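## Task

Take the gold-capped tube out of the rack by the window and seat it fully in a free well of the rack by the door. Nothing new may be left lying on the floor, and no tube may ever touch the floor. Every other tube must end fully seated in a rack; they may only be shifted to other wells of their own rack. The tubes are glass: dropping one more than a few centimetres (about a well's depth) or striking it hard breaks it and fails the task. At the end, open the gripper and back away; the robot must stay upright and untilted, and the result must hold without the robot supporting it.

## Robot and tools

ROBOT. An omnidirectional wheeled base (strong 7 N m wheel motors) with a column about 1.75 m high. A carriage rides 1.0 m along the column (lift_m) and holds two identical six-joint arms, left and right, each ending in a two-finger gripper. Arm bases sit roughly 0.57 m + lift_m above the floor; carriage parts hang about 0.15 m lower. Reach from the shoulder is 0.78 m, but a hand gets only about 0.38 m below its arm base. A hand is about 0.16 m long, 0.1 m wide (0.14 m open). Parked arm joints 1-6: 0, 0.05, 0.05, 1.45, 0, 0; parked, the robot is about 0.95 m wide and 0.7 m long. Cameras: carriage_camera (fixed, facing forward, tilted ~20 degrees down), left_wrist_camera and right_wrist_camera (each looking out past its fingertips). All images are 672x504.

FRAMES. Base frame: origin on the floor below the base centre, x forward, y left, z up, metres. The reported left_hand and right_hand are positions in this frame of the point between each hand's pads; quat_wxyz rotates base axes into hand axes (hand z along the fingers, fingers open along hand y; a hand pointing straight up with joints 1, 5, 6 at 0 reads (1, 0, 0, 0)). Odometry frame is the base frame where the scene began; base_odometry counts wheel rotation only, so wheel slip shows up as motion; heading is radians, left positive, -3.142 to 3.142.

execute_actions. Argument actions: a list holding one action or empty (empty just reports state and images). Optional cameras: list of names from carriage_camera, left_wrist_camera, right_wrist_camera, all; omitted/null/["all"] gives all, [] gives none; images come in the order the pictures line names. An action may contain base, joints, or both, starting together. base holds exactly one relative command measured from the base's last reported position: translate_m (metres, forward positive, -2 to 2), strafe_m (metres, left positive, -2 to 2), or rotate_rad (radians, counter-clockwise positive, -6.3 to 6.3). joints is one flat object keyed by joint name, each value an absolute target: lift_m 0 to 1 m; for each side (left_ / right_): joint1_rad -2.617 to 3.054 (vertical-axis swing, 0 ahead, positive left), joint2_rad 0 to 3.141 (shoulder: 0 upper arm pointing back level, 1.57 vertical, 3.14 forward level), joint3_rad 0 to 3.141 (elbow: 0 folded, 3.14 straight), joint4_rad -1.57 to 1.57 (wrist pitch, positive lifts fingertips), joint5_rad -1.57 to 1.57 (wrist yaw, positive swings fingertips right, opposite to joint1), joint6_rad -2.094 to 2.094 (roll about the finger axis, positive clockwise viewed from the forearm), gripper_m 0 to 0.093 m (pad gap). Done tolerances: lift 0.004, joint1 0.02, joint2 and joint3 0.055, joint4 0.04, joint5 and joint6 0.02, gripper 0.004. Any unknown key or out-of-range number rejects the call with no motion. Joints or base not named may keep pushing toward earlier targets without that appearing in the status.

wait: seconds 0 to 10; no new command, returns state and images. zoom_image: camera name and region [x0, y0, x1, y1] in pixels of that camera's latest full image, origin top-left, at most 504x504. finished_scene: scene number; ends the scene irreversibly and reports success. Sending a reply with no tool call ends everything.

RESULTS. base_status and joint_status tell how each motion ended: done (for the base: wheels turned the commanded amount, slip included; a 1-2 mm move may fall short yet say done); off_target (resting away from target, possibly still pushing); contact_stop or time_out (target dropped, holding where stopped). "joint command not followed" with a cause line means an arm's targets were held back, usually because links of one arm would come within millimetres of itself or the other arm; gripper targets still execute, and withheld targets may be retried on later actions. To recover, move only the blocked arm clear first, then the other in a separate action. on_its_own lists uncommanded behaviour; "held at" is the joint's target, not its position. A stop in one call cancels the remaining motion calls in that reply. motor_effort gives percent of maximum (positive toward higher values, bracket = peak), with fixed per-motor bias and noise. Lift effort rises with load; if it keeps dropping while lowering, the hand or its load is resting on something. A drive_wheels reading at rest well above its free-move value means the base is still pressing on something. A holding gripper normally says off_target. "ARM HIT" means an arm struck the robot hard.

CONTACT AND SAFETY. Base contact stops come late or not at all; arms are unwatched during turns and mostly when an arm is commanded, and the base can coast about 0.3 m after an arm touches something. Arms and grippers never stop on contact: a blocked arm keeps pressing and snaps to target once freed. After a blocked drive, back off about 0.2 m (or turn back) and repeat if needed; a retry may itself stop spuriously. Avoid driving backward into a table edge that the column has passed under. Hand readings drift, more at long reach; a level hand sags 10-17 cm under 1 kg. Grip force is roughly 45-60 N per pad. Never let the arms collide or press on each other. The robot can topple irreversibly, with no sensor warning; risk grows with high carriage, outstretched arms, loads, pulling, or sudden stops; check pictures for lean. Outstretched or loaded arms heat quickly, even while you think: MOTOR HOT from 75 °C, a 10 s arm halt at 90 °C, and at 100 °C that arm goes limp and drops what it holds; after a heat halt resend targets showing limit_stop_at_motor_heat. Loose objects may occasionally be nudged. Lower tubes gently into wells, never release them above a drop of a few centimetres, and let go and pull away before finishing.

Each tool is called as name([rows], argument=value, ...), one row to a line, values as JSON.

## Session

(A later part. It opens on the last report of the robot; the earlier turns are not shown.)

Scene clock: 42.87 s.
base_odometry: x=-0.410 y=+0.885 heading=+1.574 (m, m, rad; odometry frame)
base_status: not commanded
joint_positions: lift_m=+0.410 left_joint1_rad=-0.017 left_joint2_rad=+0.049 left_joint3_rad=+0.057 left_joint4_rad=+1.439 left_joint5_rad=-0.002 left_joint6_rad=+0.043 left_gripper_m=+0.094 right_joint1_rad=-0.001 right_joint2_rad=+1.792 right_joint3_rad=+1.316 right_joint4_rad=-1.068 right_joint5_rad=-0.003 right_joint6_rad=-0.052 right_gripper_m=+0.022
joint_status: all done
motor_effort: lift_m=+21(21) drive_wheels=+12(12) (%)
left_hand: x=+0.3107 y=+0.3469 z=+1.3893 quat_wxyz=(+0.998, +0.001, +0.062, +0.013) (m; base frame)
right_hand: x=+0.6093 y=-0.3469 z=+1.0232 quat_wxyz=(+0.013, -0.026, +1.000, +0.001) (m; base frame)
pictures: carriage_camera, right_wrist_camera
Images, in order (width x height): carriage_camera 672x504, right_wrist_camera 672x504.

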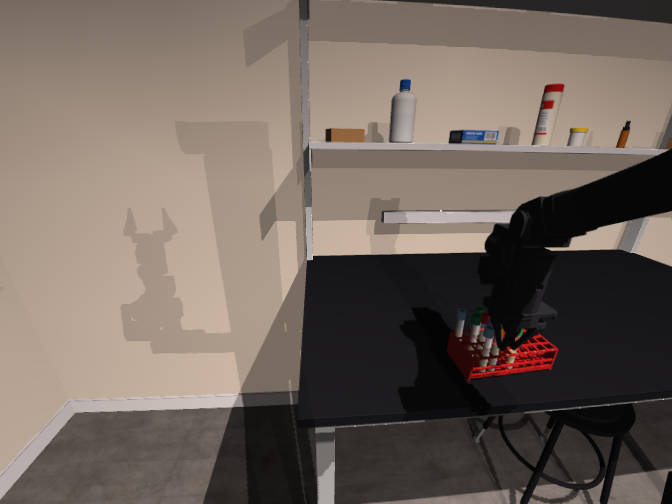

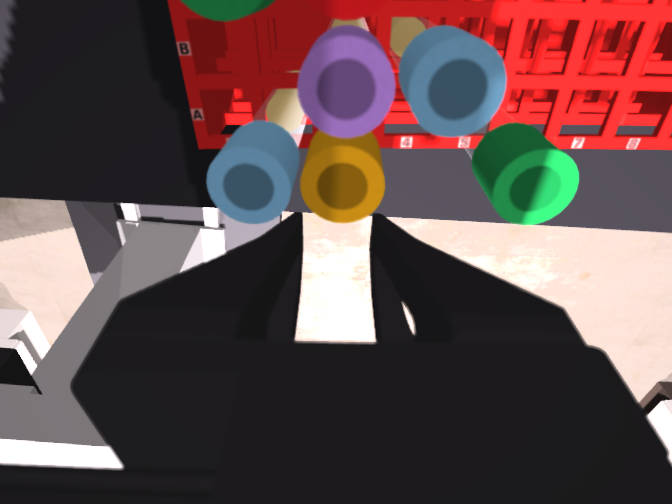

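execute_actions([
  {"base":{"translate_m":0.016}},
], cameras=["carriage_camera","right_wrist_camera"])

Scene clock: 43.80 s.
base_odometry: x=-0.410 y=+0.901 heading=+1.574 (m, m, rad; odometry frame)
base_status: done
joint_positions: lift_m=+0.410 left_joint1_rad=-0.017 left_joint2_rad=+0.049 left_joint3_rad=+0.057 left_joint4_rad=+1.439 left_joint5_rad=-0.002 left_joint6_rad=+0.043 left_gripper_m=+0.094 right_joint1_rad=-0.001 right_joint2_rad=+1.792 right_joint3_rad=+1.316 right_joint4_rad=-1.076 right_joint5_rad=-0.002 right_joint6_rad=-0.052 right_gripper_m=+0.022
joint_status: not commanded
motor_effort: lift_m=+21(21) drive_wheels=-3(21) (%)
left_hand: x=+0.3107 y=+0.3469 z=+1.3893 quat_wxyz=(+0.998, +0.001, +0.062, +0.013) (m; base frame)
right_hand: x=+0.6074 y=-0.3469 z=+1.0232 quat_wxyz=(+0.009, -0.026, +1.000, +0.001) (m; base frame)
pictures: carriage_camera, right_wrist_camera
Images, in order (width x height): carriage_camera 672x504, right_wrist_camera 672x504.

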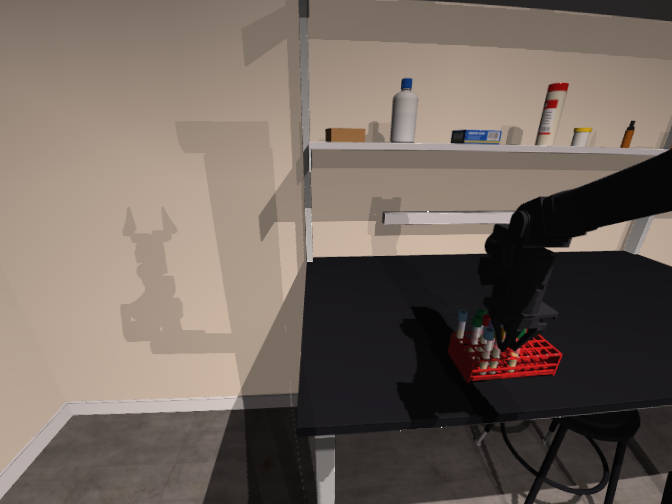

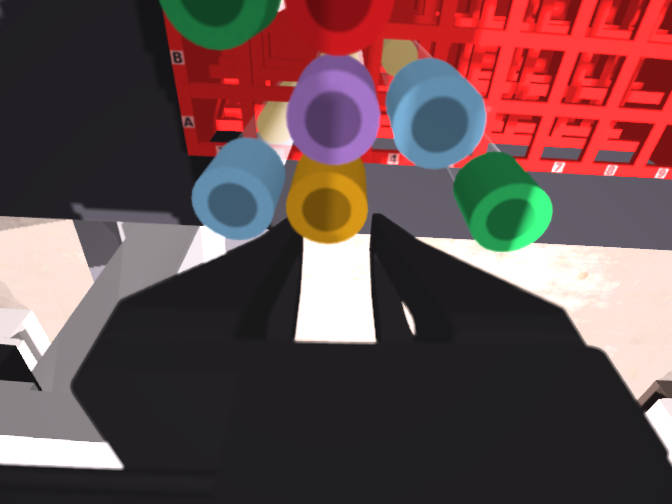

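execute_actions([
  {"base":{"translate_m":-0.014},"joints":{"right_gripper_m":0.026}},
], cameras=[])

execute_actions([
  {"base":{"strafe_m":0.004}},
], cameras=["right_wrist_camera"])

execute_actions([
  {"base":{"translate_m":0.018}},
], cameras=["right_wrist_camera"])

Scene clock: 44.73 s.
base_odometry: x=-0.410 y=+0.887 heading=+1.573 (m, m, rad; odometry frame)
base_status: done
joint_positions: lift_m=+0.410 left_joint1_rad=-0.017 left_joint2_rad=+0.049 left_joint3_rad=+0.057 left_joint4_rad=+1.439 left_joint5_rad=-0.002 left_joint6_rad=+0.043 left_gripper_m=+0.094 right_joint1_rad=-0.001 right_joint2_rad=+1.792 right_joint3_rad=+1.316 right_joint4_rad=-1.072 right_joint5_rad=-0.001 right_joint6_rad=-0.052 right_gripper_m=+0.026
joint_status: all done
motor_effort: lift_m=+21(21) drive_wheels=+10(12) (%)
left_hand: x=+0.3106 y=+0.3469 z=+1.3893 quat_wxyz=(+0.998, +0.001, +0.062, +0.013) (m; base frame)
right_hand: x=+0.6083 y=-0.3471 z=+1.0232 quat_wxyz=(+0.011, -0.026, +1.000, +0.000) (m; base frame)
pictures: none
No camera images: the call's "cameras" was empty. Leave "cameras" out to get every camera's image.

Scene clock: 46.07 s.
base_odometry: x=-0.413 y=+0.887 heading=+1.572 (m, m, rad; odometry frame)
base_status: done
joint_positions: lift_m=+0.410 left_joint1_rad=-0.017 left_joint2_rad=+0.049 left_joint3_rad=+0.057 left_joint4_rad=+1.438 left_joint5_rad=-0.002 left_joint6_rad=+0.043 left_gripper_m=+0.094 right_joint1_rad=+0.001 right_joint2_rad=+1.792 right_joint3_rad=+1.316 right_joint4_rad=-1.070 right_joint5_rad=-0.001 right_joint6_rad=-0.052 right_gripper_m=+0.026
joint_status: not commanded
motor_effort: lift_m=+21(21) drive_wheels=+2(12) (%)
left_hand: x=+0.3109 y=+0.3469 z=+1.3893 quat_wxyz=(+0.998, +0.001, +0.062, +0.013) (m; base frame)
right_hand: x=+0.6090 y=-0.3468 z=+1.0232 quat_wxyz=(+0.013, -0.026, +1.000, +0.000) (m; base frame)
pictures: right_wrist_camera
Images, in order (width x height): right_wrist_camera 672x504.

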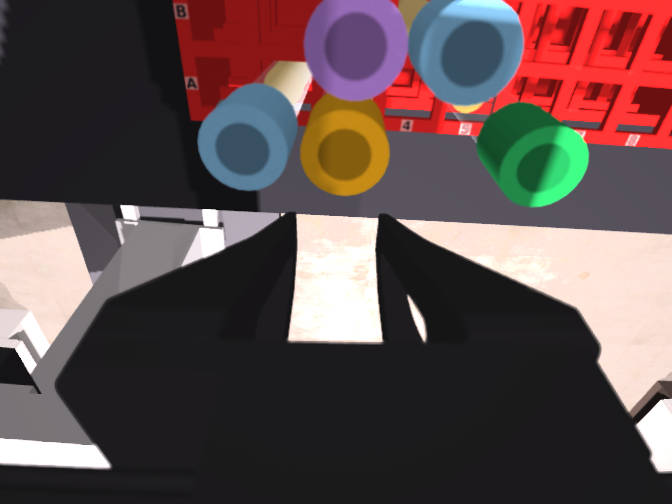

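Scene clock: 46.90 s.
base_odometry: x=-0.413 y=+0.905 heading=+1.572 (m, m, rad; odometry frame)
base_status: done
joint_positions: lift_m=+0.410 left_joint1_rad=-0.017 left_joint2_rad=+0.049 left_joint3_rad=+0.057 left_joint4_rad=+1.437 left_joint5_rad=-0.002 left_joint6_rad=+0.043 left_gripper_m=+0.094 right_joint1_rad=+0.001 right_joint2_rad=+1.792 right_joint3_rad=+1.316 right_joint4_rad=-1.074 right_joint5_rad=-0.001 right_joint6_rad=-0.052 right_gripper_m=+0.026
joint_status: not commanded
motor_effort: lift_m=+21(21) drive_wheels=+7(11) (%)
left_hand: x=+0.3110 y=+0.3469 z=+1.3893 quat_wxyz=(+0.998, +0.001, +0.062, +0.013) (m; base frame)
right_hand: x=+0.6079 y=-0.3468 z=+1.0232 quat_wxyz=(+0.011, -0.026, +1.000, +0.000) (m; base frame)
pictures: right_wrist_camera
Images, in order (width x height): right_wrist_camera 672x504.

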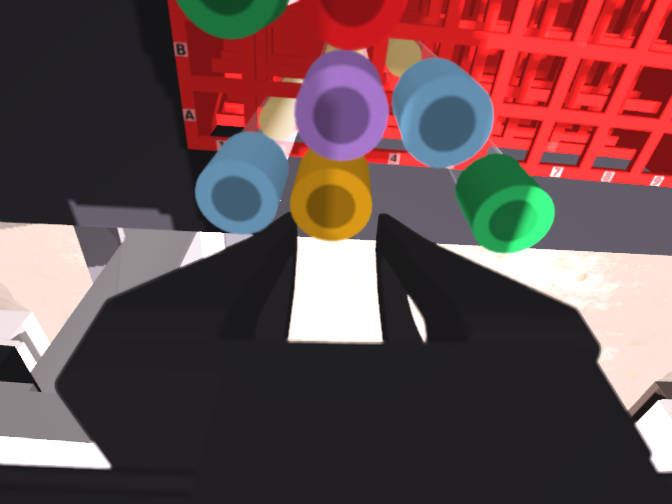

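execute_actions([
  {"base":{"translate_m":0.012}},
], cameras=["carriage_camera","right_wrist_camera"])

Scene clock: 47.77 s.
base_odometry: x=-0.412 y=+0.917 heading=+1.572 (m, m, rad; odometry frame)
base_status: done
joint_positions: lift_m=+0.410 left_joint1_rad=-0.017 left_joint2_rad=+0.049 left_joint3_rad=+0.057 left_joint4_rad=+1.439 left_joint5_rad=-0.002 left_joint6_rad=+0.043 left_gripper_m=+0.094 right_joint1_rad=+0.000 right_joint2_rad=+1.792 right_joint3_rad=+1.316 right_joint4_rad=-1.078 right_joint5_rad=-0.001 right_joint6_rad=-0.052 right_gripper_m=+0.026
joint_status: not commanded
motor_effort: lift_m=+21(21) drive_wheels=+11(13) (%)
left_hand: x=+0.3107 y=+0.3469 z=+1.3893 quat_wxyz=(+0.998, +0.001, +0.062, +0.013) (m; base frame)
right_hand: x=+0.6068 y=-0.3469 z=+1.0232 quat_wxyz=(+0.008, -0.026, +1.000, +0.000) (m; base frame)
pictures: carriage_camera, right_wrist_camera
Images, in order (width x height): carriage_camera 672x504, right_wrist_camera 672x504.

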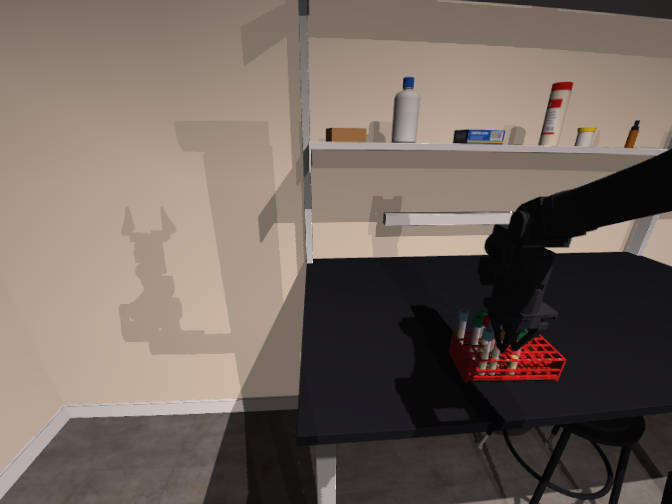

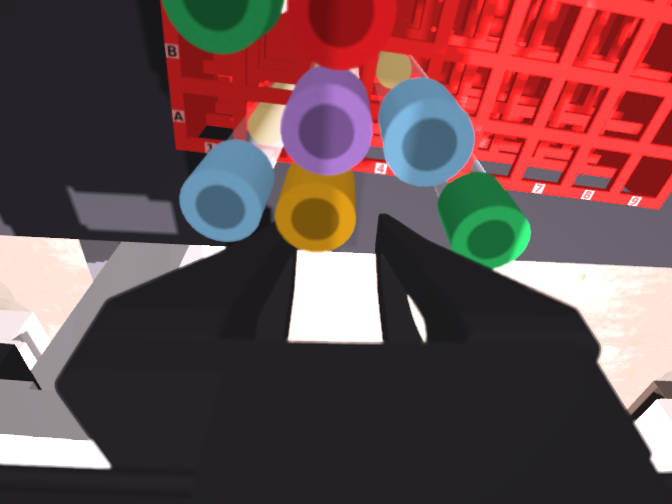

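execute_actions([
  {"base":{"translate_m":-0.014}},
], cameras=[])

execute_actions([
  {"base":{"strafe_m":0.008},"joints":{"right_joint6_rad":-0.14,"lift_m":0.416}},
], cameras=["right_wrist_camera"])

execute_actions([
  {"base":{"translate_m":0.014}},
], cameras=["carriage_camera","right_wrist_camera"])

Scene clock: 48.87 s.
base_odometry: x=-0.412 y=+0.903 heading=+1.571 (m, m, rad; odometry frame)
base_status: done
joint_positions: lift_m=+0.410 left_joint1_rad=-0.017 left_joint2_rad=+0.049 left_joint3_rad=+0.057 left_joint4_rad=+1.438 left_joint5_rad=-0.002 left_joint6_rad=+0.043 left_gripper_m=+0.094 right_joint1_rad=+0.000 right_joint2_rad=+1.792 right_joint3_rad=+1.316 right_joint4_rad=-1.072 right_joint5_rad=-0.001 right_joint6_rad=-0.052 right_gripper_m=+0.026
joint_status: not commanded
motor_effort: lift_m=+21(21) drive_wheels=+14(17) (%)
left_hand: x=+0.3108 y=+0.3469 z=+1.3893 quat_wxyz=(+0.998, +0.001, +0.062, +0.013) (m; base frame)
right_hand: x=+0.6083 y=-0.3471 z=+1.0232 quat_wxyz=(+0.011, -0.026, +1.000, +0.000) (m; base frame)
pictures: none
No camera images: the call's "cameras" was empty. Leave "cameras" out to get every camera's image.

Scene clock: 49.57 s.
base_odometry: x=-0.420 y=+0.903 heading=+1.571 (m, m, rad; odometry frame)
base_status: done
joint_positions: lift_m=+0.416 left_joint1_rad=-0.017 left_joint2_rad=+0.049 left_joint3_rad=+0.057 left_joint4_rad=+1.438 left_joint5_rad=-0.002 left_joint6_rad=+0.043 left_gripper_m=+0.094 right_joint1_rad=+0.000 right_joint2_rad=+1.792 right_joint3_rad=+1.315 right_joint4_rad=-1.070 right_joint5_rad=+0.000 right_joint6_rad=-0.131 right_gripper_m=+0.026
joint_status: all done
motor_effort: lift_m=+23(28) drive_wheels=+6(16) (%)
left_hand: x=+0.3109 y=+0.3469 z=+1.3951 quat_wxyz=(+0.998, +0.001, +0.062, +0.013) (m; base frame)
right_hand: x=+0.6087 y=-0.3471 z=+1.0288 quat_wxyz=(+0.012, -0.065, +0.998, -0.001) (m; base frame)
pictures: right_wrist_camera
Images, in order (width x height): right_wrist_camera 672x504.

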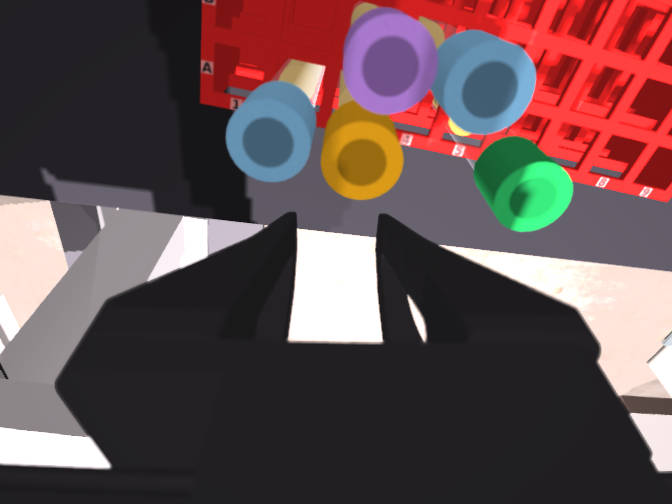

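Scene clock: 50.33 s.
base_odometry: x=-0.420 y=+0.917 heading=+1.571 (m, m, rad; odometry frame)
base_status: done
joint_positions: lift_m=+0.416 left_joint1_rad=-0.017 left_joint2_rad=+0.049 left_joint3_rad=+0.057 left_joint4_rad=+1.438 left_joint5_rad=-0.002 left_joint6_rad=+0.043 left_gripper_m=+0.094 right_joint1_rad=+0.000 right_joint2_rad=+1.792 right_joint3_rad=+1.315 right_joint4_rad=-1.070 right_joint5_rad=+0.000 right_joint6_rad=-0.131 right_gripper_m=+0.026
joint_status: not commanded
motor_effort: lift_m=+22(22) drive_wheels=+10(10) (%)
left_hand: x=+0.3108 y=+0.3469 z=+1.3951 quat_wxyz=(+0.998, +0.001, +0.062, +0.013) (m; base frame)
right_hand: x=+0.6086 y=-0.3471 z=+1.0288 quat_wxyz=(+0.012, -0.065, +0.998, -0.001) (m; base frame)
pictures: carriage_camera, right_wrist_camera
Images, in order (width x height): carriage_camera 672x504, right_wrist_camera 672x504.

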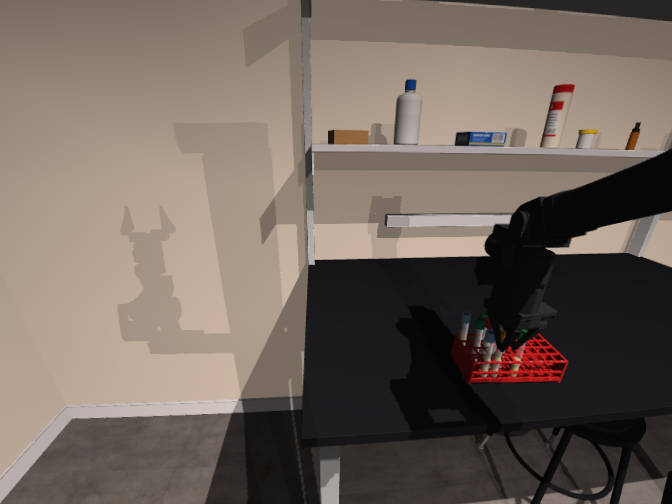

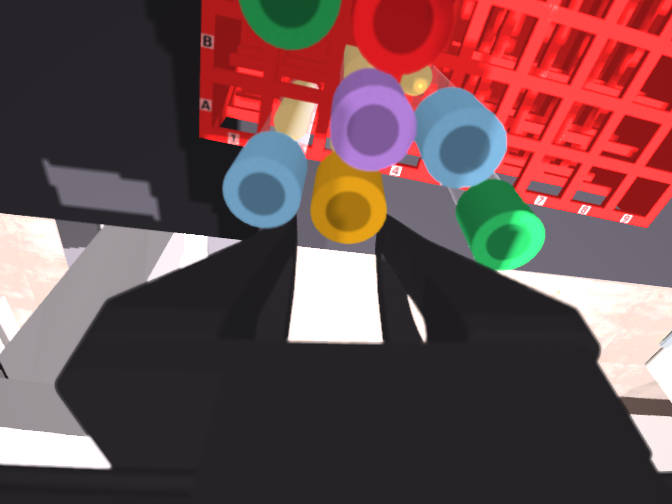

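execute_actions([
  {"base":{"translate_m":0.013}},
], cameras=["carriage_camera","right_wrist_camera"])

Scene clock: 51.17 s.
base_odometry: x=-0.419 y=+0.929 heading=+1.571 (m, m, rad; odometry frame)
base_status: done
joint_positions: lift_m=+0.416 left_joint1_rad=-0.017 left_joint2_rad=+0.049 left_joint3_rad=+0.057 left_joint4_rad=+1.440 left_joint5_rad=-0.002 left_joint6_rad=+0.043 left_gripper_m=+0.094 right_joint1_rad=+0.000 right_joint2_rad=+1.792 right_joint3_rad=+1.315 right_joint4_rad=-1.078 right_joint5_rad=+0.000 right_joint6_rad=-0.132 right_gripper_m=+0.026
joint_status: not commanded
motor_effort: lift_m=+23(22) drive_wheels=+13(14) (%)
left_hand: x=+0.3103 y=+0.3470 z=+1.3952 quat_wxyz=(+0.998, +0.001, +0.061, +0.013) (m; base frame)
right_hand: x=+0.6066 y=-0.3471 z=+1.0288 quat_wxyz=(+0.008, -0.066, +0.998, +0.000) (m; base frame)
pictures: carriage_camera, right_wrist_camera
Images, in order (width x height): carriage_camera 672x504, right_wrist_camera 672x504.

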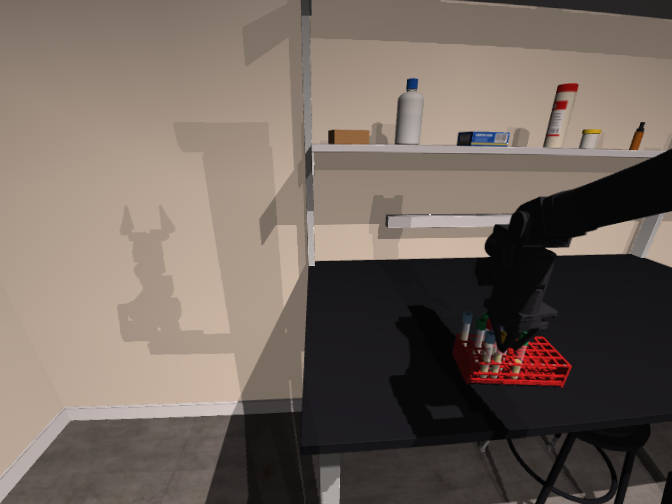

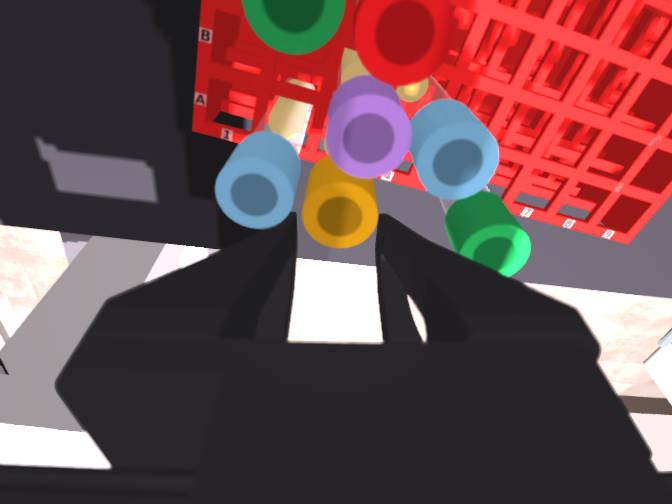

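execute_actions([
  {"joints":{"right_gripper_m":0.008}},
], cameras=["right_wrist_camera"])

execute_actions([
  {"joints":{"lift_m":0.44}},
], cameras=["carriage_camera","right_wrist_camera"])

Scene clock: 51.83 s.
base_odometry: x=-0.419 y=+0.929 heading=+1.571 (m, m, rad; odometry frame)
base_status: not commanded
joint_positions: lift_m=+0.416 left_joint1_rad=-0.017 left_joint2_rad=+0.049 left_joint3_rad=+0.057 left_joint4_rad=+1.440 left_joint5_rad=-0.002 left_joint6_rad=+0.043 left_gripper_m=+0.094 right_joint1_rad=+0.000 right_joint2_rad=+1.792 right_joint3_rad=+1.315 right_joint4_rad=-1.080 right_joint5_rad=+0.000 right_joint6_rad=-0.132 right_gripper_m=+0.008
joint_status: all done
motor_effort: lift_m=+23(23) drive_wheels=+13(13) (%)
left_hand: x=+0.3103 y=+0.3470 z=+1.3952 quat_wxyz=(+0.998, +0.001, +0.061, +0.013) (m; base frame)
right_hand: x=+0.6063 y=-0.3472 z=+1.0288 quat_wxyz=(+0.007, -0.066, +0.998, -0.001) (m; base frame)
pictures: right_wrist_camera
Images, in order (width x height): right_wrist_camera 672x504.

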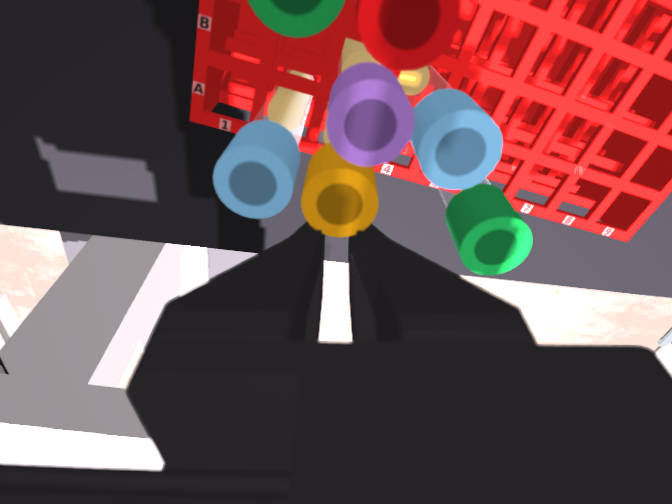

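Scene clock: 52.43 s.
base_odometry: x=-0.419 y=+0.929 heading=+1.571 (m, m, rad; odometry frame)
base_status: not commanded
joint_positions: lift_m=+0.440 left_joint1_rad=-0.017 left_joint2_rad=+0.049 left_joint3_rad=+0.057 left_joint4_rad=+1.439 left_joint5_rad=-0.002 left_joint6_rad=+0.043 left_gripper_m=+0.094 right_joint1_rad=+0.000 right_joint2_rad=+1.791 right_joint3_rad=+1.315 right_joint4_rad=-1.072 right_joint5_rad=+0.000 right_joint6_rad=-0.132 right_gripper_m=+0.008
joint_status: all done
motor_effort: lift_m=+23(28) drive_wheels=+13(13) (%)
left_hand: x=+0.3105 y=+0.3469 z=+1.4191 quat_wxyz=(+0.998, +0.001, +0.061, +0.013) (m; base frame)
right_hand: x=+0.6081 y=-0.3472 z=+1.0532 quat_wxyz=(+0.012, -0.066, +0.998, -0.001) (m; base frame)
pictures: carriage_camera, right_wrist_camera
Images, in order (width x height): carriage_camera 672x504, right_wrist_camera 672x504.

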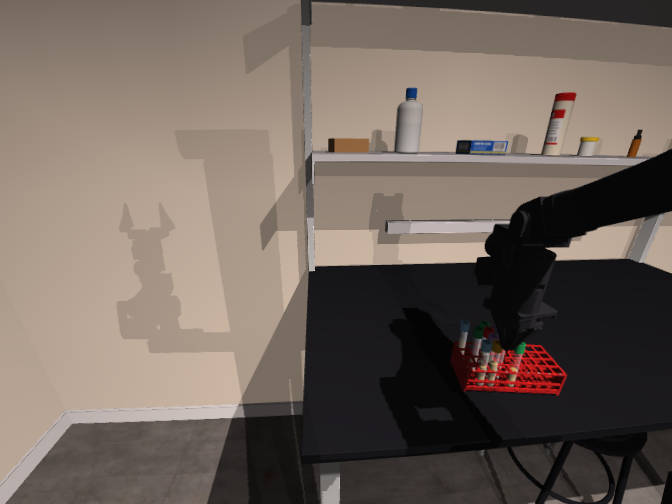

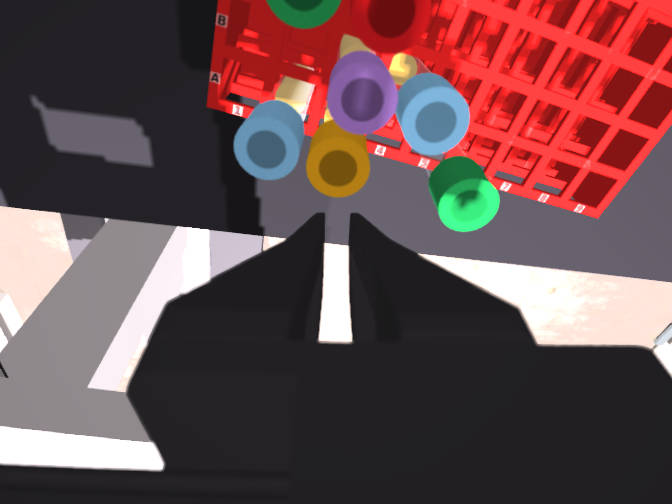

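execute_actions([
  {"joints":{"lift_m":0.431,"right_gripper_m":0.023,"right_joint6_rad":-0.22}},
], cameras=["right_wrist_camera"])

execute_actions([
  {"base":{"translate_m":0.016}},
], cameras=["carriage_camera","right_wrist_camera"])

Scene clock: 53.47 s.
base_odometry: x=-0.419 y=+0.929 heading=+1.571 (m, m, rad; odometry frame)
base_status: not commanded
joint_positions: lift_m=+0.431 left_joint1_rad=-0.017 left_joint2_rad=+0.049 left_joint3_rad=+0.057 left_joint4_rad=+1.439 left_joint5_rad=-0.002 left_joint6_rad=+0.043 left_gripper_m=+0.094 right_joint1_rad=+0.000 right_joint2_rad=+1.794 right_joint3_rad=+1.315 right_joint4_rad=-1.070 right_joint5_rad=+0.000 right_joint6_rad=-0.211 right_gripper_m=+0.023
joint_status: all done
motor_effort: lift_m=+21(22) drive_wheels=+13(13) (%)
left_hand: x=+0.3106 y=+0.3469 z=+1.4103 quat_wxyz=(+0.998, +0.001, +0.062, +0.013) (m; base frame)
right_hand: x=+0.6086 y=-0.3472 z=+1.0432 quat_wxyz=(+0.011, -0.105, +0.994, -0.001) (m; base frame)
pictures: right_wrist_camera
Images, in order (width x height): right_wrist_camera 672x504.

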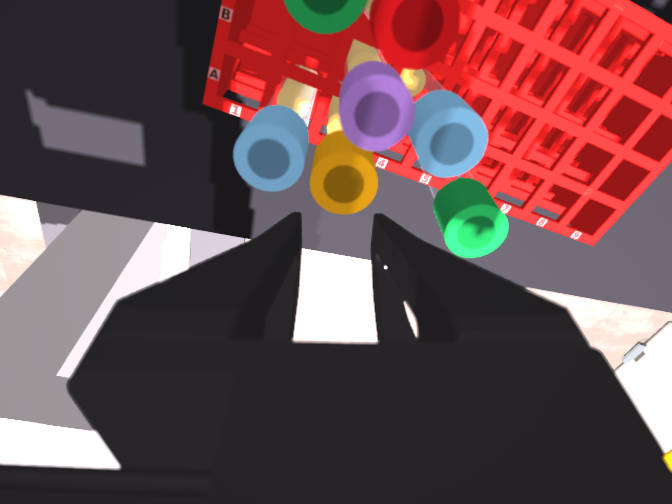

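Scene clock: 54.27 s.
base_odometry: x=-0.420 y=+0.945 heading=+1.572 (m, m, rad; odometry frame)
base_status: done
joint_positions: lift_m=+0.431 left_joint1_rad=-0.017 left_joint2_rad=+0.049 left_joint3_rad=+0.057 left_joint4_rad=+1.439 left_joint5_rad=-0.002 left_joint6_rad=+0.043 left_gripper_m=+0.094 right_joint1_rad=+0.000 right_joint2_rad=+1.794 right_joint3_rad=+1.315 right_joint4_rad=-1.073 right_joint5_rad=+0.000 right_joint6_rad=-0.211 right_gripper_m=+0.023
joint_status: not commanded
motor_effort: lift_m=+21(21) drive_wheels=+13(19) (%)
left_hand: x=+0.3107 y=+0.3469 z=+1.4103 quat_wxyz=(+0.998, +0.001, +0.062, +0.013) (m; base frame)
right_hand: x=+0.6079 y=-0.3473 z=+1.0431 quat_wxyz=(+0.009, -0.105, +0.994, -0.001) (m; base frame)
pictures: carriage_camera, right_wrist_camera
Images, in order (width x height): carriage_camera 672x504, right_wrist_camera 672x504.

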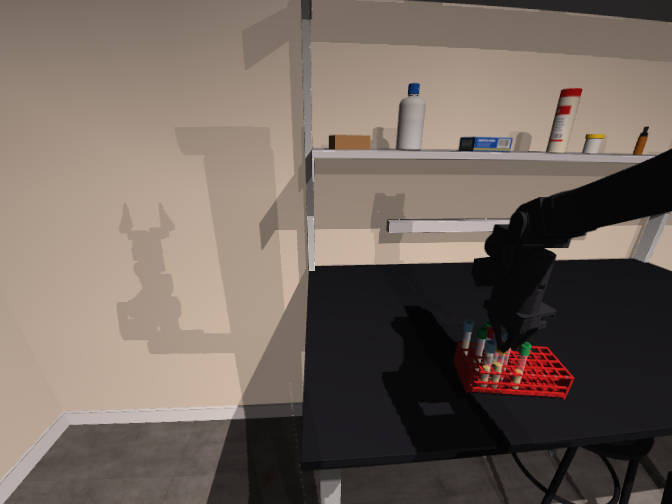

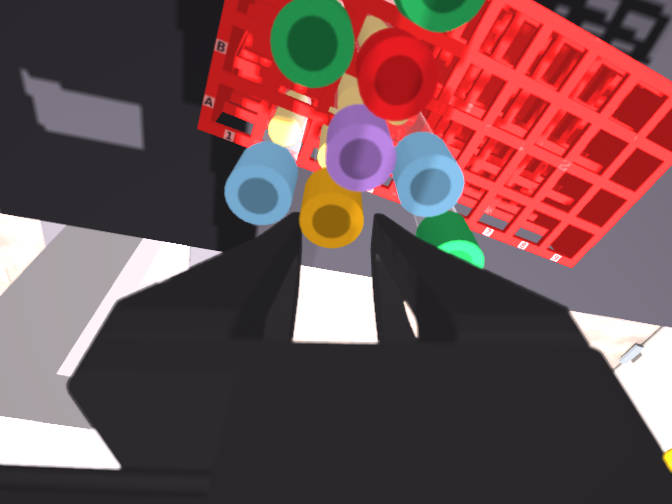

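execute_actions([
  {"base":{"strafe_m":0.004}},
], cameras=[])

execute_actions([
  {"base":{"translate_m":0.01}},
], cameras=["carriage_camera","right_wrist_camera"])

Scene clock: 55.20 s.
base_odometry: x=-0.424 y=+0.945 heading=+1.572 (m, m, rad; odometry frame)
base_status: done
joint_positions: lift_m=+0.431 left_joint1_rad=-0.017 left_joint2_rad=+0.049 left_joint3_rad=+0.057 left_joint4_rad=+1.438 left_joint5_rad=-0.002 left_joint6_rad=+0.043 left_gripper_m=+0.094 right_joint1_rad=+0.000 right_joint2_rad=+1.794 right_joint3_rad=+1.315 right_joint4_rad=-1.073 right_joint5_rad=+0.003 right_joint6_rad=-0.211 right_gripper_m=+0.023
joint_status: not commanded
motor_effort: lift_m=+21(21) drive_wheels=+11(17) (%)
left_hand: x=+0.3108 y=+0.3469 z=+1.4103 quat_wxyz=(+0.998, +0.001, +0.062, +0.013) (m; base frame)
right_hand: x=+0.6078 y=-0.3477 z=+1.0431 quat_wxyz=(+0.009, -0.106, +0.994, -0.003) (m; base frame)
pictures: none
No camera images: the call's "cameras" was empty. Leave "cameras" out to get every camera's image.

Scene clock: 55.93 s.
base_odometry: x=-0.424 y=+0.954 heading=+1.573 (m, m, rad; odometry frame)
base_status: done
joint_positions: lift_m=+0.431 left_joint1_rad=-0.017 left_joint2_rad=+0.049 left_joint3_rad=+0.057 left_joint4_rad=+1.437 left_joint5_rad=-0.002 left_joint6_rad=+0.043 left_gripper_m=+0.094 right_joint1_rad=+0.000 right_joint2_rad=+1.794 right_joint3_rad=+1.315 right_joint4_rad=-1.075 right_joint5_rad=+0.003 right_joint6_rad=-0.212 right_gripper_m=+0.023
joint_status: not commanded
motor_effort: lift_m=+21(21) drive_wheels=+12(20) (%)
left_hand: x=+0.3111 y=+0.3469 z=+1.4102 quat_wxyz=(+0.998, +0.001, +0.063, +0.013) (m; base frame)
right_hand: x=+0.6073 y=-0.3476 z=+1.0431 quat_wxyz=(+0.008, -0.106, +0.994, -0.002) (m; base frame)
pictures: carriage_camera, right_wrist_camera
Images, in order (width x height): carriage_camera 672x504, right_wrist_camera 672x504.

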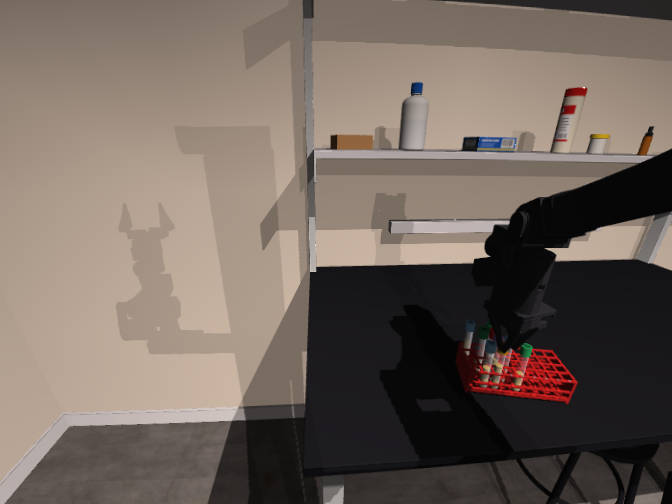

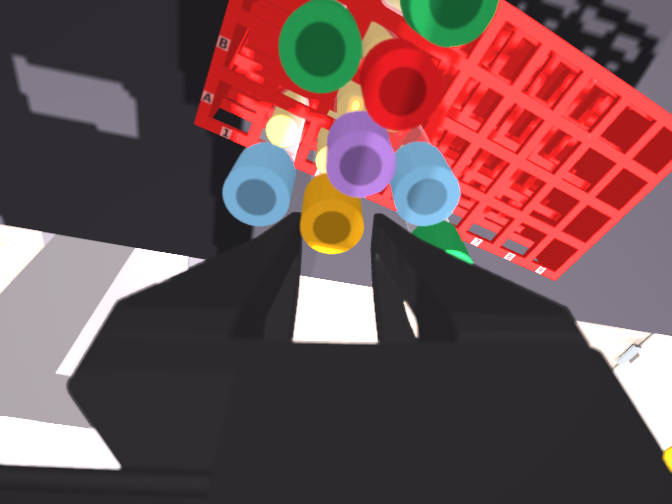

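execute_actions([
  {"joints":{"right_gripper_m":0.008}},
], cameras=["right_wrist_camera"])

execute_actions([
  {"joints":{"lift_m":0.46}},
], cameras=["carriage_camera","right_wrist_camera"])

Scene clock: 56.57 s.
base_odometry: x=-0.424 y=+0.954 heading=+1.573 (m, m, rad; odometry frame)
base_status: not commanded
joint_positions: lift_m=+0.431 left_joint1_rad=-0.017 left_joint2_rad=+0.049 left_joint3_rad=+0.057 left_joint4_rad=+1.437 left_joint5_rad=-0.002 left_joint6_rad=+0.043 left_gripper_m=+0.094 right_joint1_rad=+0.000 right_joint2_rad=+1.794 right_joint3_rad=+1.315 right_joint4_rad=-1.075 right_joint5_rad=+0.002 right_joint6_rad=-0.212 right_gripper_m=+0.016
joint_status: right_gripper_m off_target (ended at +0.016, target +0.008)
motor_effort: lift_m=+21(21) drive_wheels=+12(12) (%)
left_hand: x=+0.3111 y=+0.3469 z=+1.4102 quat_wxyz=(+0.998, +0.001, +0.063, +0.013) (m; base frame)
right_hand: x=+0.6073 y=-0.3475 z=+1.0431 quat_wxyz=(+0.008, -0.106, +0.994, -0.002) (m; base frame)
pictures: right_wrist_camera
Images, in order (width x height): right_wrist_camera 672x504.

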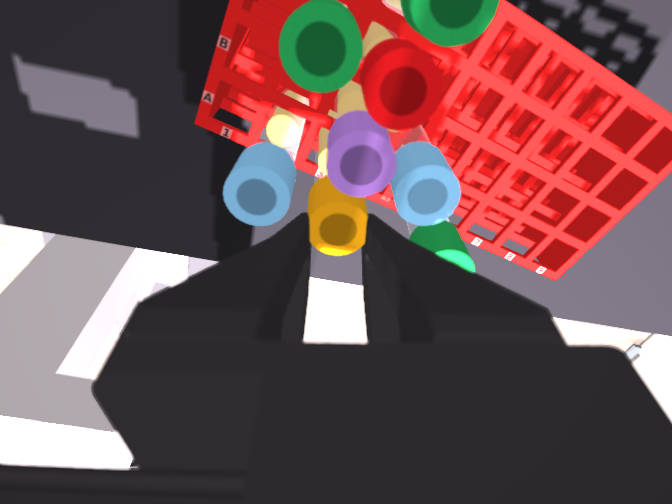

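Scene clock: 57.20 s.
base_odometry: x=-0.424 y=+0.954 heading=+1.573 (m, m, rad; odometry frame)
base_status: not commanded
joint_positions: lift_m=+0.460 left_joint1_rad=-0.017 left_joint2_rad=+0.049 left_joint3_rad=+0.057 left_joint4_rad=+1.437 left_joint5_rad=-0.002 left_joint6_rad=+0.043 left_gripper_m=+0.094 right_joint1_rad=+0.000 right_joint2_rad=+1.793 right_joint3_rad=+1.315 right_joint4_rad=-1.071 right_joint5_rad=+0.002 right_joint6_rad=-0.212 right_gripper_m=+0.016
joint_status: all done
motor_effort: lift_m=+23(28) drive_wheels=+11(12) (%)
left_hand: x=+0.3111 y=+0.3469 z=+1.4391 quat_wxyz=(+0.998, +0.001, +0.063, +0.013) (m; base frame)
right_hand: x=+0.6083 y=-0.3475 z=+1.0726 quat_wxyz=(+0.011, -0.106, +0.994, -0.002) (m; base frame)
pictures: carriage_camera, right_wrist_camera
Images, in order (width x height): carriage_camera 672x504, right_wrist_camera 672x504.

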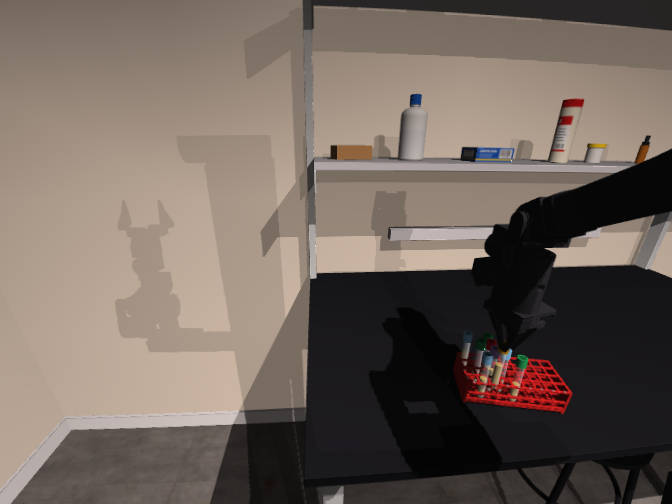

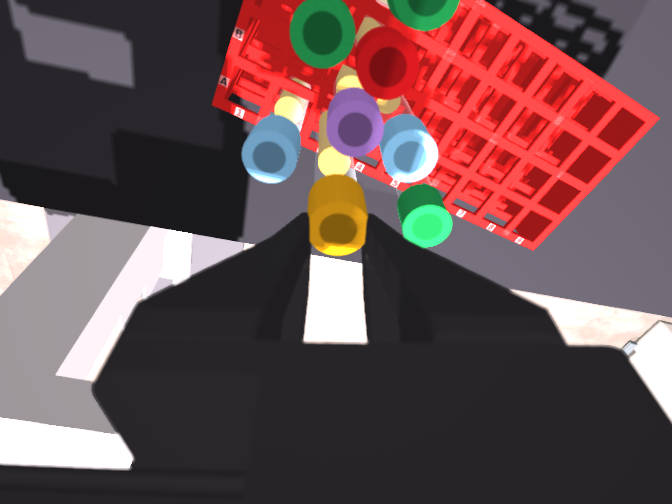

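execute_actions([
  {"joints":{"lift_m":0.6}},
], cameras=[])

execute_actions([
  {"base":{"translate_m":-0.95}},
], cameras=[])

execute_actions([
  {"base":{"rotate_rad":3.14}},
], cameras=[])

execute_actions([
  {"base":{"translate_m":0.8},"joints":{"right_joint6_rad":0}},
], cameras=["carriage_camera","right_wrist_camera"])

Scene clock: 58.73 s.
base_odometry: x=-0.424 y=+0.954 heading=+1.573 (m, m, rad; odometry frame)
base_status: not commanded
joint_positions: lift_m=+0.600 left_joint1_rad=-0.017 left_joint2_rad=+0.049 left_joint3_rad=+0.057 left_joint4_rad=+1.437 left_joint5_rad=-0.002 left_joint6_rad=+0.043 left_gripper_m=+0.094 right_joint1_rad=+0.000 right_joint2_rad=+1.794 right_joint3_rad=+1.315 right_joint4_rad=-1.068 right_joint5_rad=+0.002 right_joint6_rad=-0.212 right_gripper_m=+0.016
joint_status: all done
motor_effort: lift_m=+23(28) drive_wheels=+11(12) (%)
left_hand: x=+0.3110 y=+0.3469 z=+1.5791 quat_wxyz=(+0.998, +0.001, +0.062, +0.013) (m; base frame)
right_hand: x=+0.6090 y=-0.3475 z=+1.2122 quat_wxyz=(+0.012, -0.106, +0.994, -0.002) (m; base frame)
pictures: none
No camera images: the call's "cameras" was empty. Leave "cameras" out to get every camera's image.

Scene clock: 63.03 s.
base_odometry: x=-0.422 y=+0.004 heading=+1.573 (m, m, rad; odometry frame)
base_status: done
joint_positions: lift_m=+0.600 left_joint1_rad=-0.017 left_joint2_rad=+0.049 left_joint3_rad=+0.057 left_joint4_rad=+1.438 left_joint5_rad=-0.002 left_joint6_rad=+0.043 left_gripper_m=+0.094 right_joint1_rad=+0.000 right_joint2_rad=+1.794 right_joint3_rad=+1.315 right_joint4_rad=-1.067 right_joint5_rad=+0.002 right_joint6_rad=-0.212 right_gripper_m=+0.016
joint_status: not commanded
motor_effort: lift_m=+23(23) drive_wheels=-2(18) (%)
left_hand: x=+0.3109 y=+0.3469 z=+1.5791 quat_wxyz=(+0.998, +0.001, +0.062, +0.013) (m; base frame)
right_hand: x=+0.6092 y=-0.3475 z=+1.2122 quat_wxyz=(+0.012, -0.106, +0.994, -0.002) (m; base frame)
pictures: none
No camera images: the call's "cameras" was empty. Leave "cameras" out to get every camera's image.

Scene clock: 67.30 s.
base_odometry: x=-0.422 y=+0.004 heading=-1.571 (m, m, rad; odometry frame)
base_status: done
joint_positions: lift_m=+0.600 left_joint1_rad=-0.017 left_joint2_rad=+0.049 left_joint3_rad=+0.057 left_joint4_rad=+1.434 left_joint5_rad=-0.002 left_joint6_rad=+0.043 left_gripper_m=+0.094 right_joint1_rad=-0.004 right_joint2_rad=+1.794 right_joint3_rad=+1.315 right_joint4_rad=-1.058 right_joint5_rad=+0.002 right_joint6_rad=-0.212 right_gripper_m=+0.016
joint_status: not commanded
motor_effort: lift_m=+23(23) drive_wheels=+11(23) (%)
left_hand: x=+0.3119 y=+0.3469 z=+1.5789 quat_wxyz=(+0.998, +0.001, +0.064, +0.013) (m; base frame)
right_hand: x=+0.6115 y=-0.3490 z=+1.2123 quat_wxyz=(+0.017, -0.103, +0.994, -0.003) (m; base frame)
pictures: none
No camera images: the call's "cameras" was empty. Leave "cameras" out to get every camera's image.

Scene clock: 71.30 s.
base_odometry: x=-0.420 y=-0.796 heading=-1.569 (m, m, rad; odometry frame)
base_status: done
joint_positions: lift_m=+0.600 left_joint1_rad=-0.017 left_joint2_rad=+0.049 left_joint3_rad=+0.057 left_joint4_rad=+1.435 left_joint5_rad=-0.002 left_joint6_rad=+0.043 left_gripper_m=+0.094 right_joint1_rad=-0.004 right_joint2_rad=+1.794 right_joint3_rad=+1.315 right_joint4_rad=-1.066 right_joint5_rad=+0.002 right_joint6_rad=-0.008 right_gripper_m=+0.016
joint_status: all done
motor_effort: lift_m=+23(23) drive_wheels=-13(30) (%)
left_hand: x=+0.3116 y=+0.3469 z=+1.5790 quat_wxyz=(+0.998, +0.001, +0.064, +0.013) (m; base frame)
right_hand: x=+0.6096 y=-0.3490 z=+1.2122 quat_wxyz=(+0.013, -0.002, +1.000, -0.001) (m; base frame)
pictures: carriage_camera, right_wrist_camera
Images, in order (width x height): carriage_camera 672x504, right_wrist_camera 672x504.

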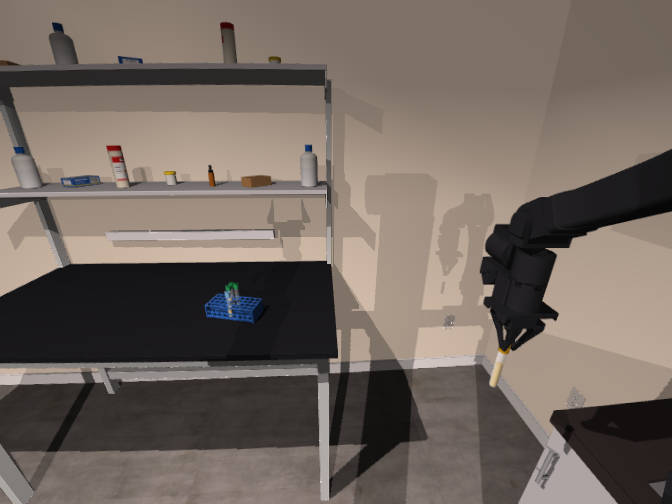

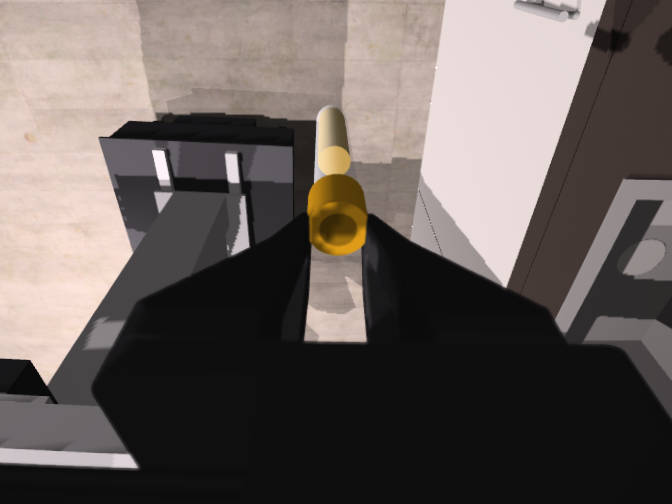

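execute_actions([
  {"base":{"strafe_m":0.68}},
], cameras=[])

execute_actions([
  {"base":{"translate_m":0.47}},
], cameras=["carriage_camera","right_wrist_camera"])

Scene clock: 75.07 s.
base_odometry: x=+0.260 y=-0.795 heading=-1.569 (m, m, rad; odometry frame)
base_status: done
joint_positions: lift_m=+0.600 left_joint1_rad=-0.017 left_joint2_rad=+0.049 left_joint3_rad=+0.057 left_joint4_rad=+1.437 left_joint5_rad=-0.002 left_joint6_rad=+0.043 left_gripper_m=+0.094 right_joint1_rad=-0.002 right_joint2_rad=+1.794 right_joint3_rad=+1.315 right_joint4_rad=-1.065 right_joint5_rad=+0.002 right_joint6_rad=-0.008 right_gripper_m=+0.016
joint_status: not commanded
motor_effort: lift_m=+23(23) drive_wheels=-5(15) (%)
left_hand: x=+0.3111 y=+0.3469 z=+1.5791 quat_wxyz=(+0.998, +0.001, +0.063, +0.013) (m; base frame)
right_hand: x=+0.6097 y=-0.3480 z=+1.2122 quat_wxyz=(+0.013, -0.003, +1.000, -0.001) (m; base frame)
pictures: none
No camera images: the call's "cameras" was empty. Leave "cameras" out to get every camera's image.

Scene clock: 78.17 s.
base_odometry: x=+0.262 y=-1.265 heading=-1.568 (m, m, rad; odometry frame)
base_status: done
joint_positions: lift_m=+0.600 left_joint1_rad=-0.017 left_joint2_rad=+0.049 left_joint3_rad=+0.057 left_joint4_rad=+1.437 left_joint5_rad=-0.002 left_joint6_rad=+0.043 left_gripper_m=+0.094 right_joint1_rad=-0.002 right_joint2_rad=+1.794 right_joint3_rad=+1.315 right_joint4_rad=-1.067 right_joint5_rad=+0.002 right_joint6_rad=-0.008 right_gripper_m=+0.016
joint_status: not commanded
motor_effort: lift_m=+23(23) drive_wheels=-9(18) (%)
left_hand: x=+0.3111 y=+0.3469 z=+1.5791 quat_wxyz=(+0.998, +0.001, +0.063, +0.013) (m; base frame)
right_hand: x=+0.6093 y=-0.3480 z=+1.2122 quat_wxyz=(+0.013, -0.003, +1.000, -0.001) (m; base frame)
pictures: carriage_camera, right_wrist_camera
Images, in order (width x height): carriage_camera 672x504, right_wrist_camera 672x504.

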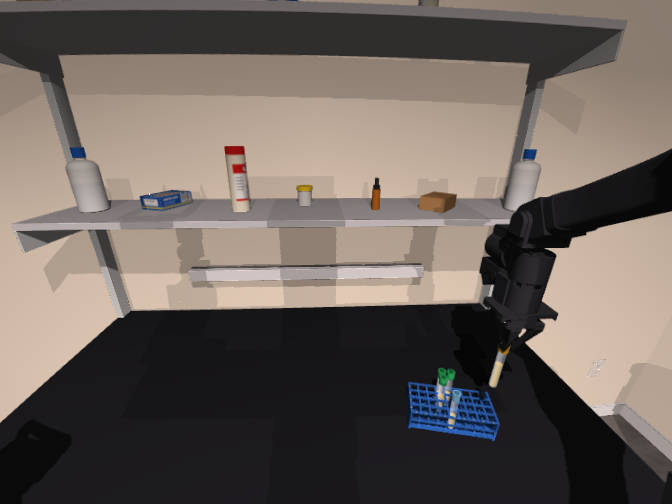

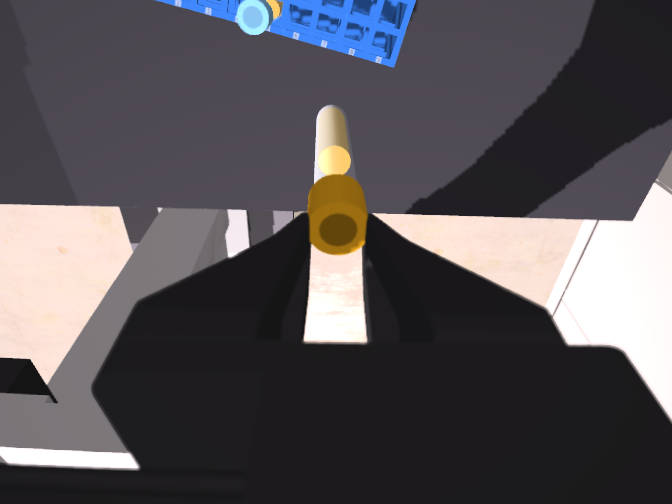

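execute_actions([
  {"base":{"translate_m":0.07},"joints":{"lift_m":0.5}},
], cameras=["carriage_camera","right_wrist_camera"])

Scene clock: 79.87 s.
base_odometry: x=+0.262 y=-1.335 heading=-1.567 (m, m, rad; odometry frame)
base_status: done
joint_positions: lift_m=+0.500 left_joint1_rad=-0.017 left_joint2_rad=+0.049 left_joint3_rad=+0.058 left_joint4_rad=+1.438 left_joint5_rad=-0.002 left_joint6_rad=+0.043 left_gripper_m=+0.094 right_joint1_rad=-0.002 right_joint2_rad=+1.795 right_joint3_rad=+1.315 right_joint4_rad=-1.068 right_joint5_rad=+0.002 right_joint6_rad=-0.008 right_gripper_m=+0.016
joint_status: all done
motor_effort: lift_m=+21(22) drive_wheels=-8(17) (%)
left_hand: x=+0.3108 y=+0.3469 z=+1.4794 quat_wxyz=(+0.998, +0.001, +0.062, +0.013) (m; base frame)
right_hand: x=+0.6090 y=-0.3480 z=+1.1119 quat_wxyz=(+0.012, -0.003, +1.000, -0.001) (m; base frame)
pictures: carriage_camera, right_wrist_camera
Images, in order (width x height): carriage_camera 672x504, right_wrist_camera 672x504.

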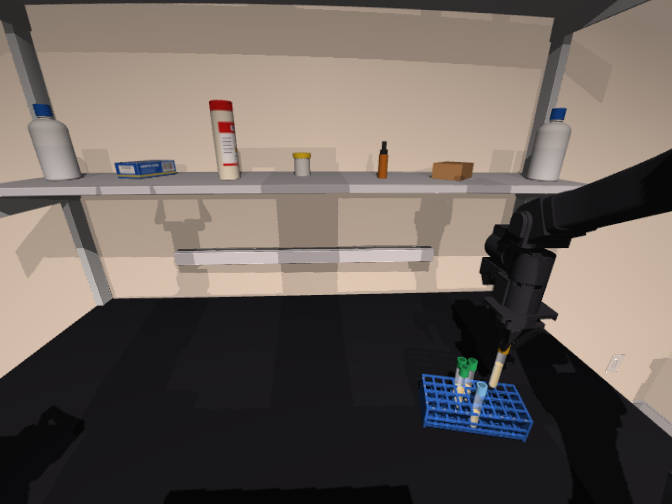

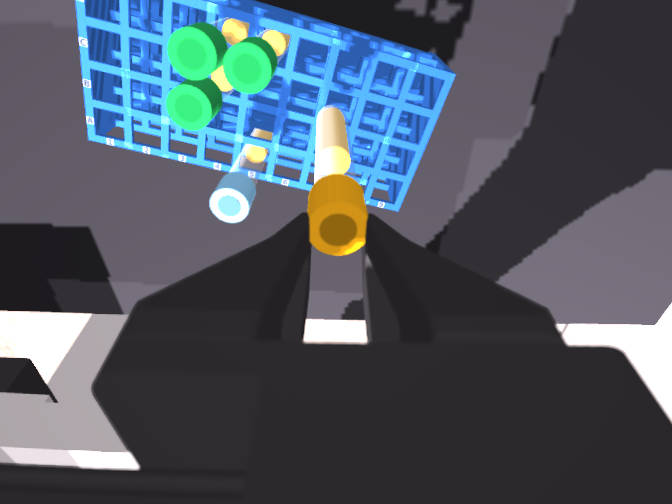

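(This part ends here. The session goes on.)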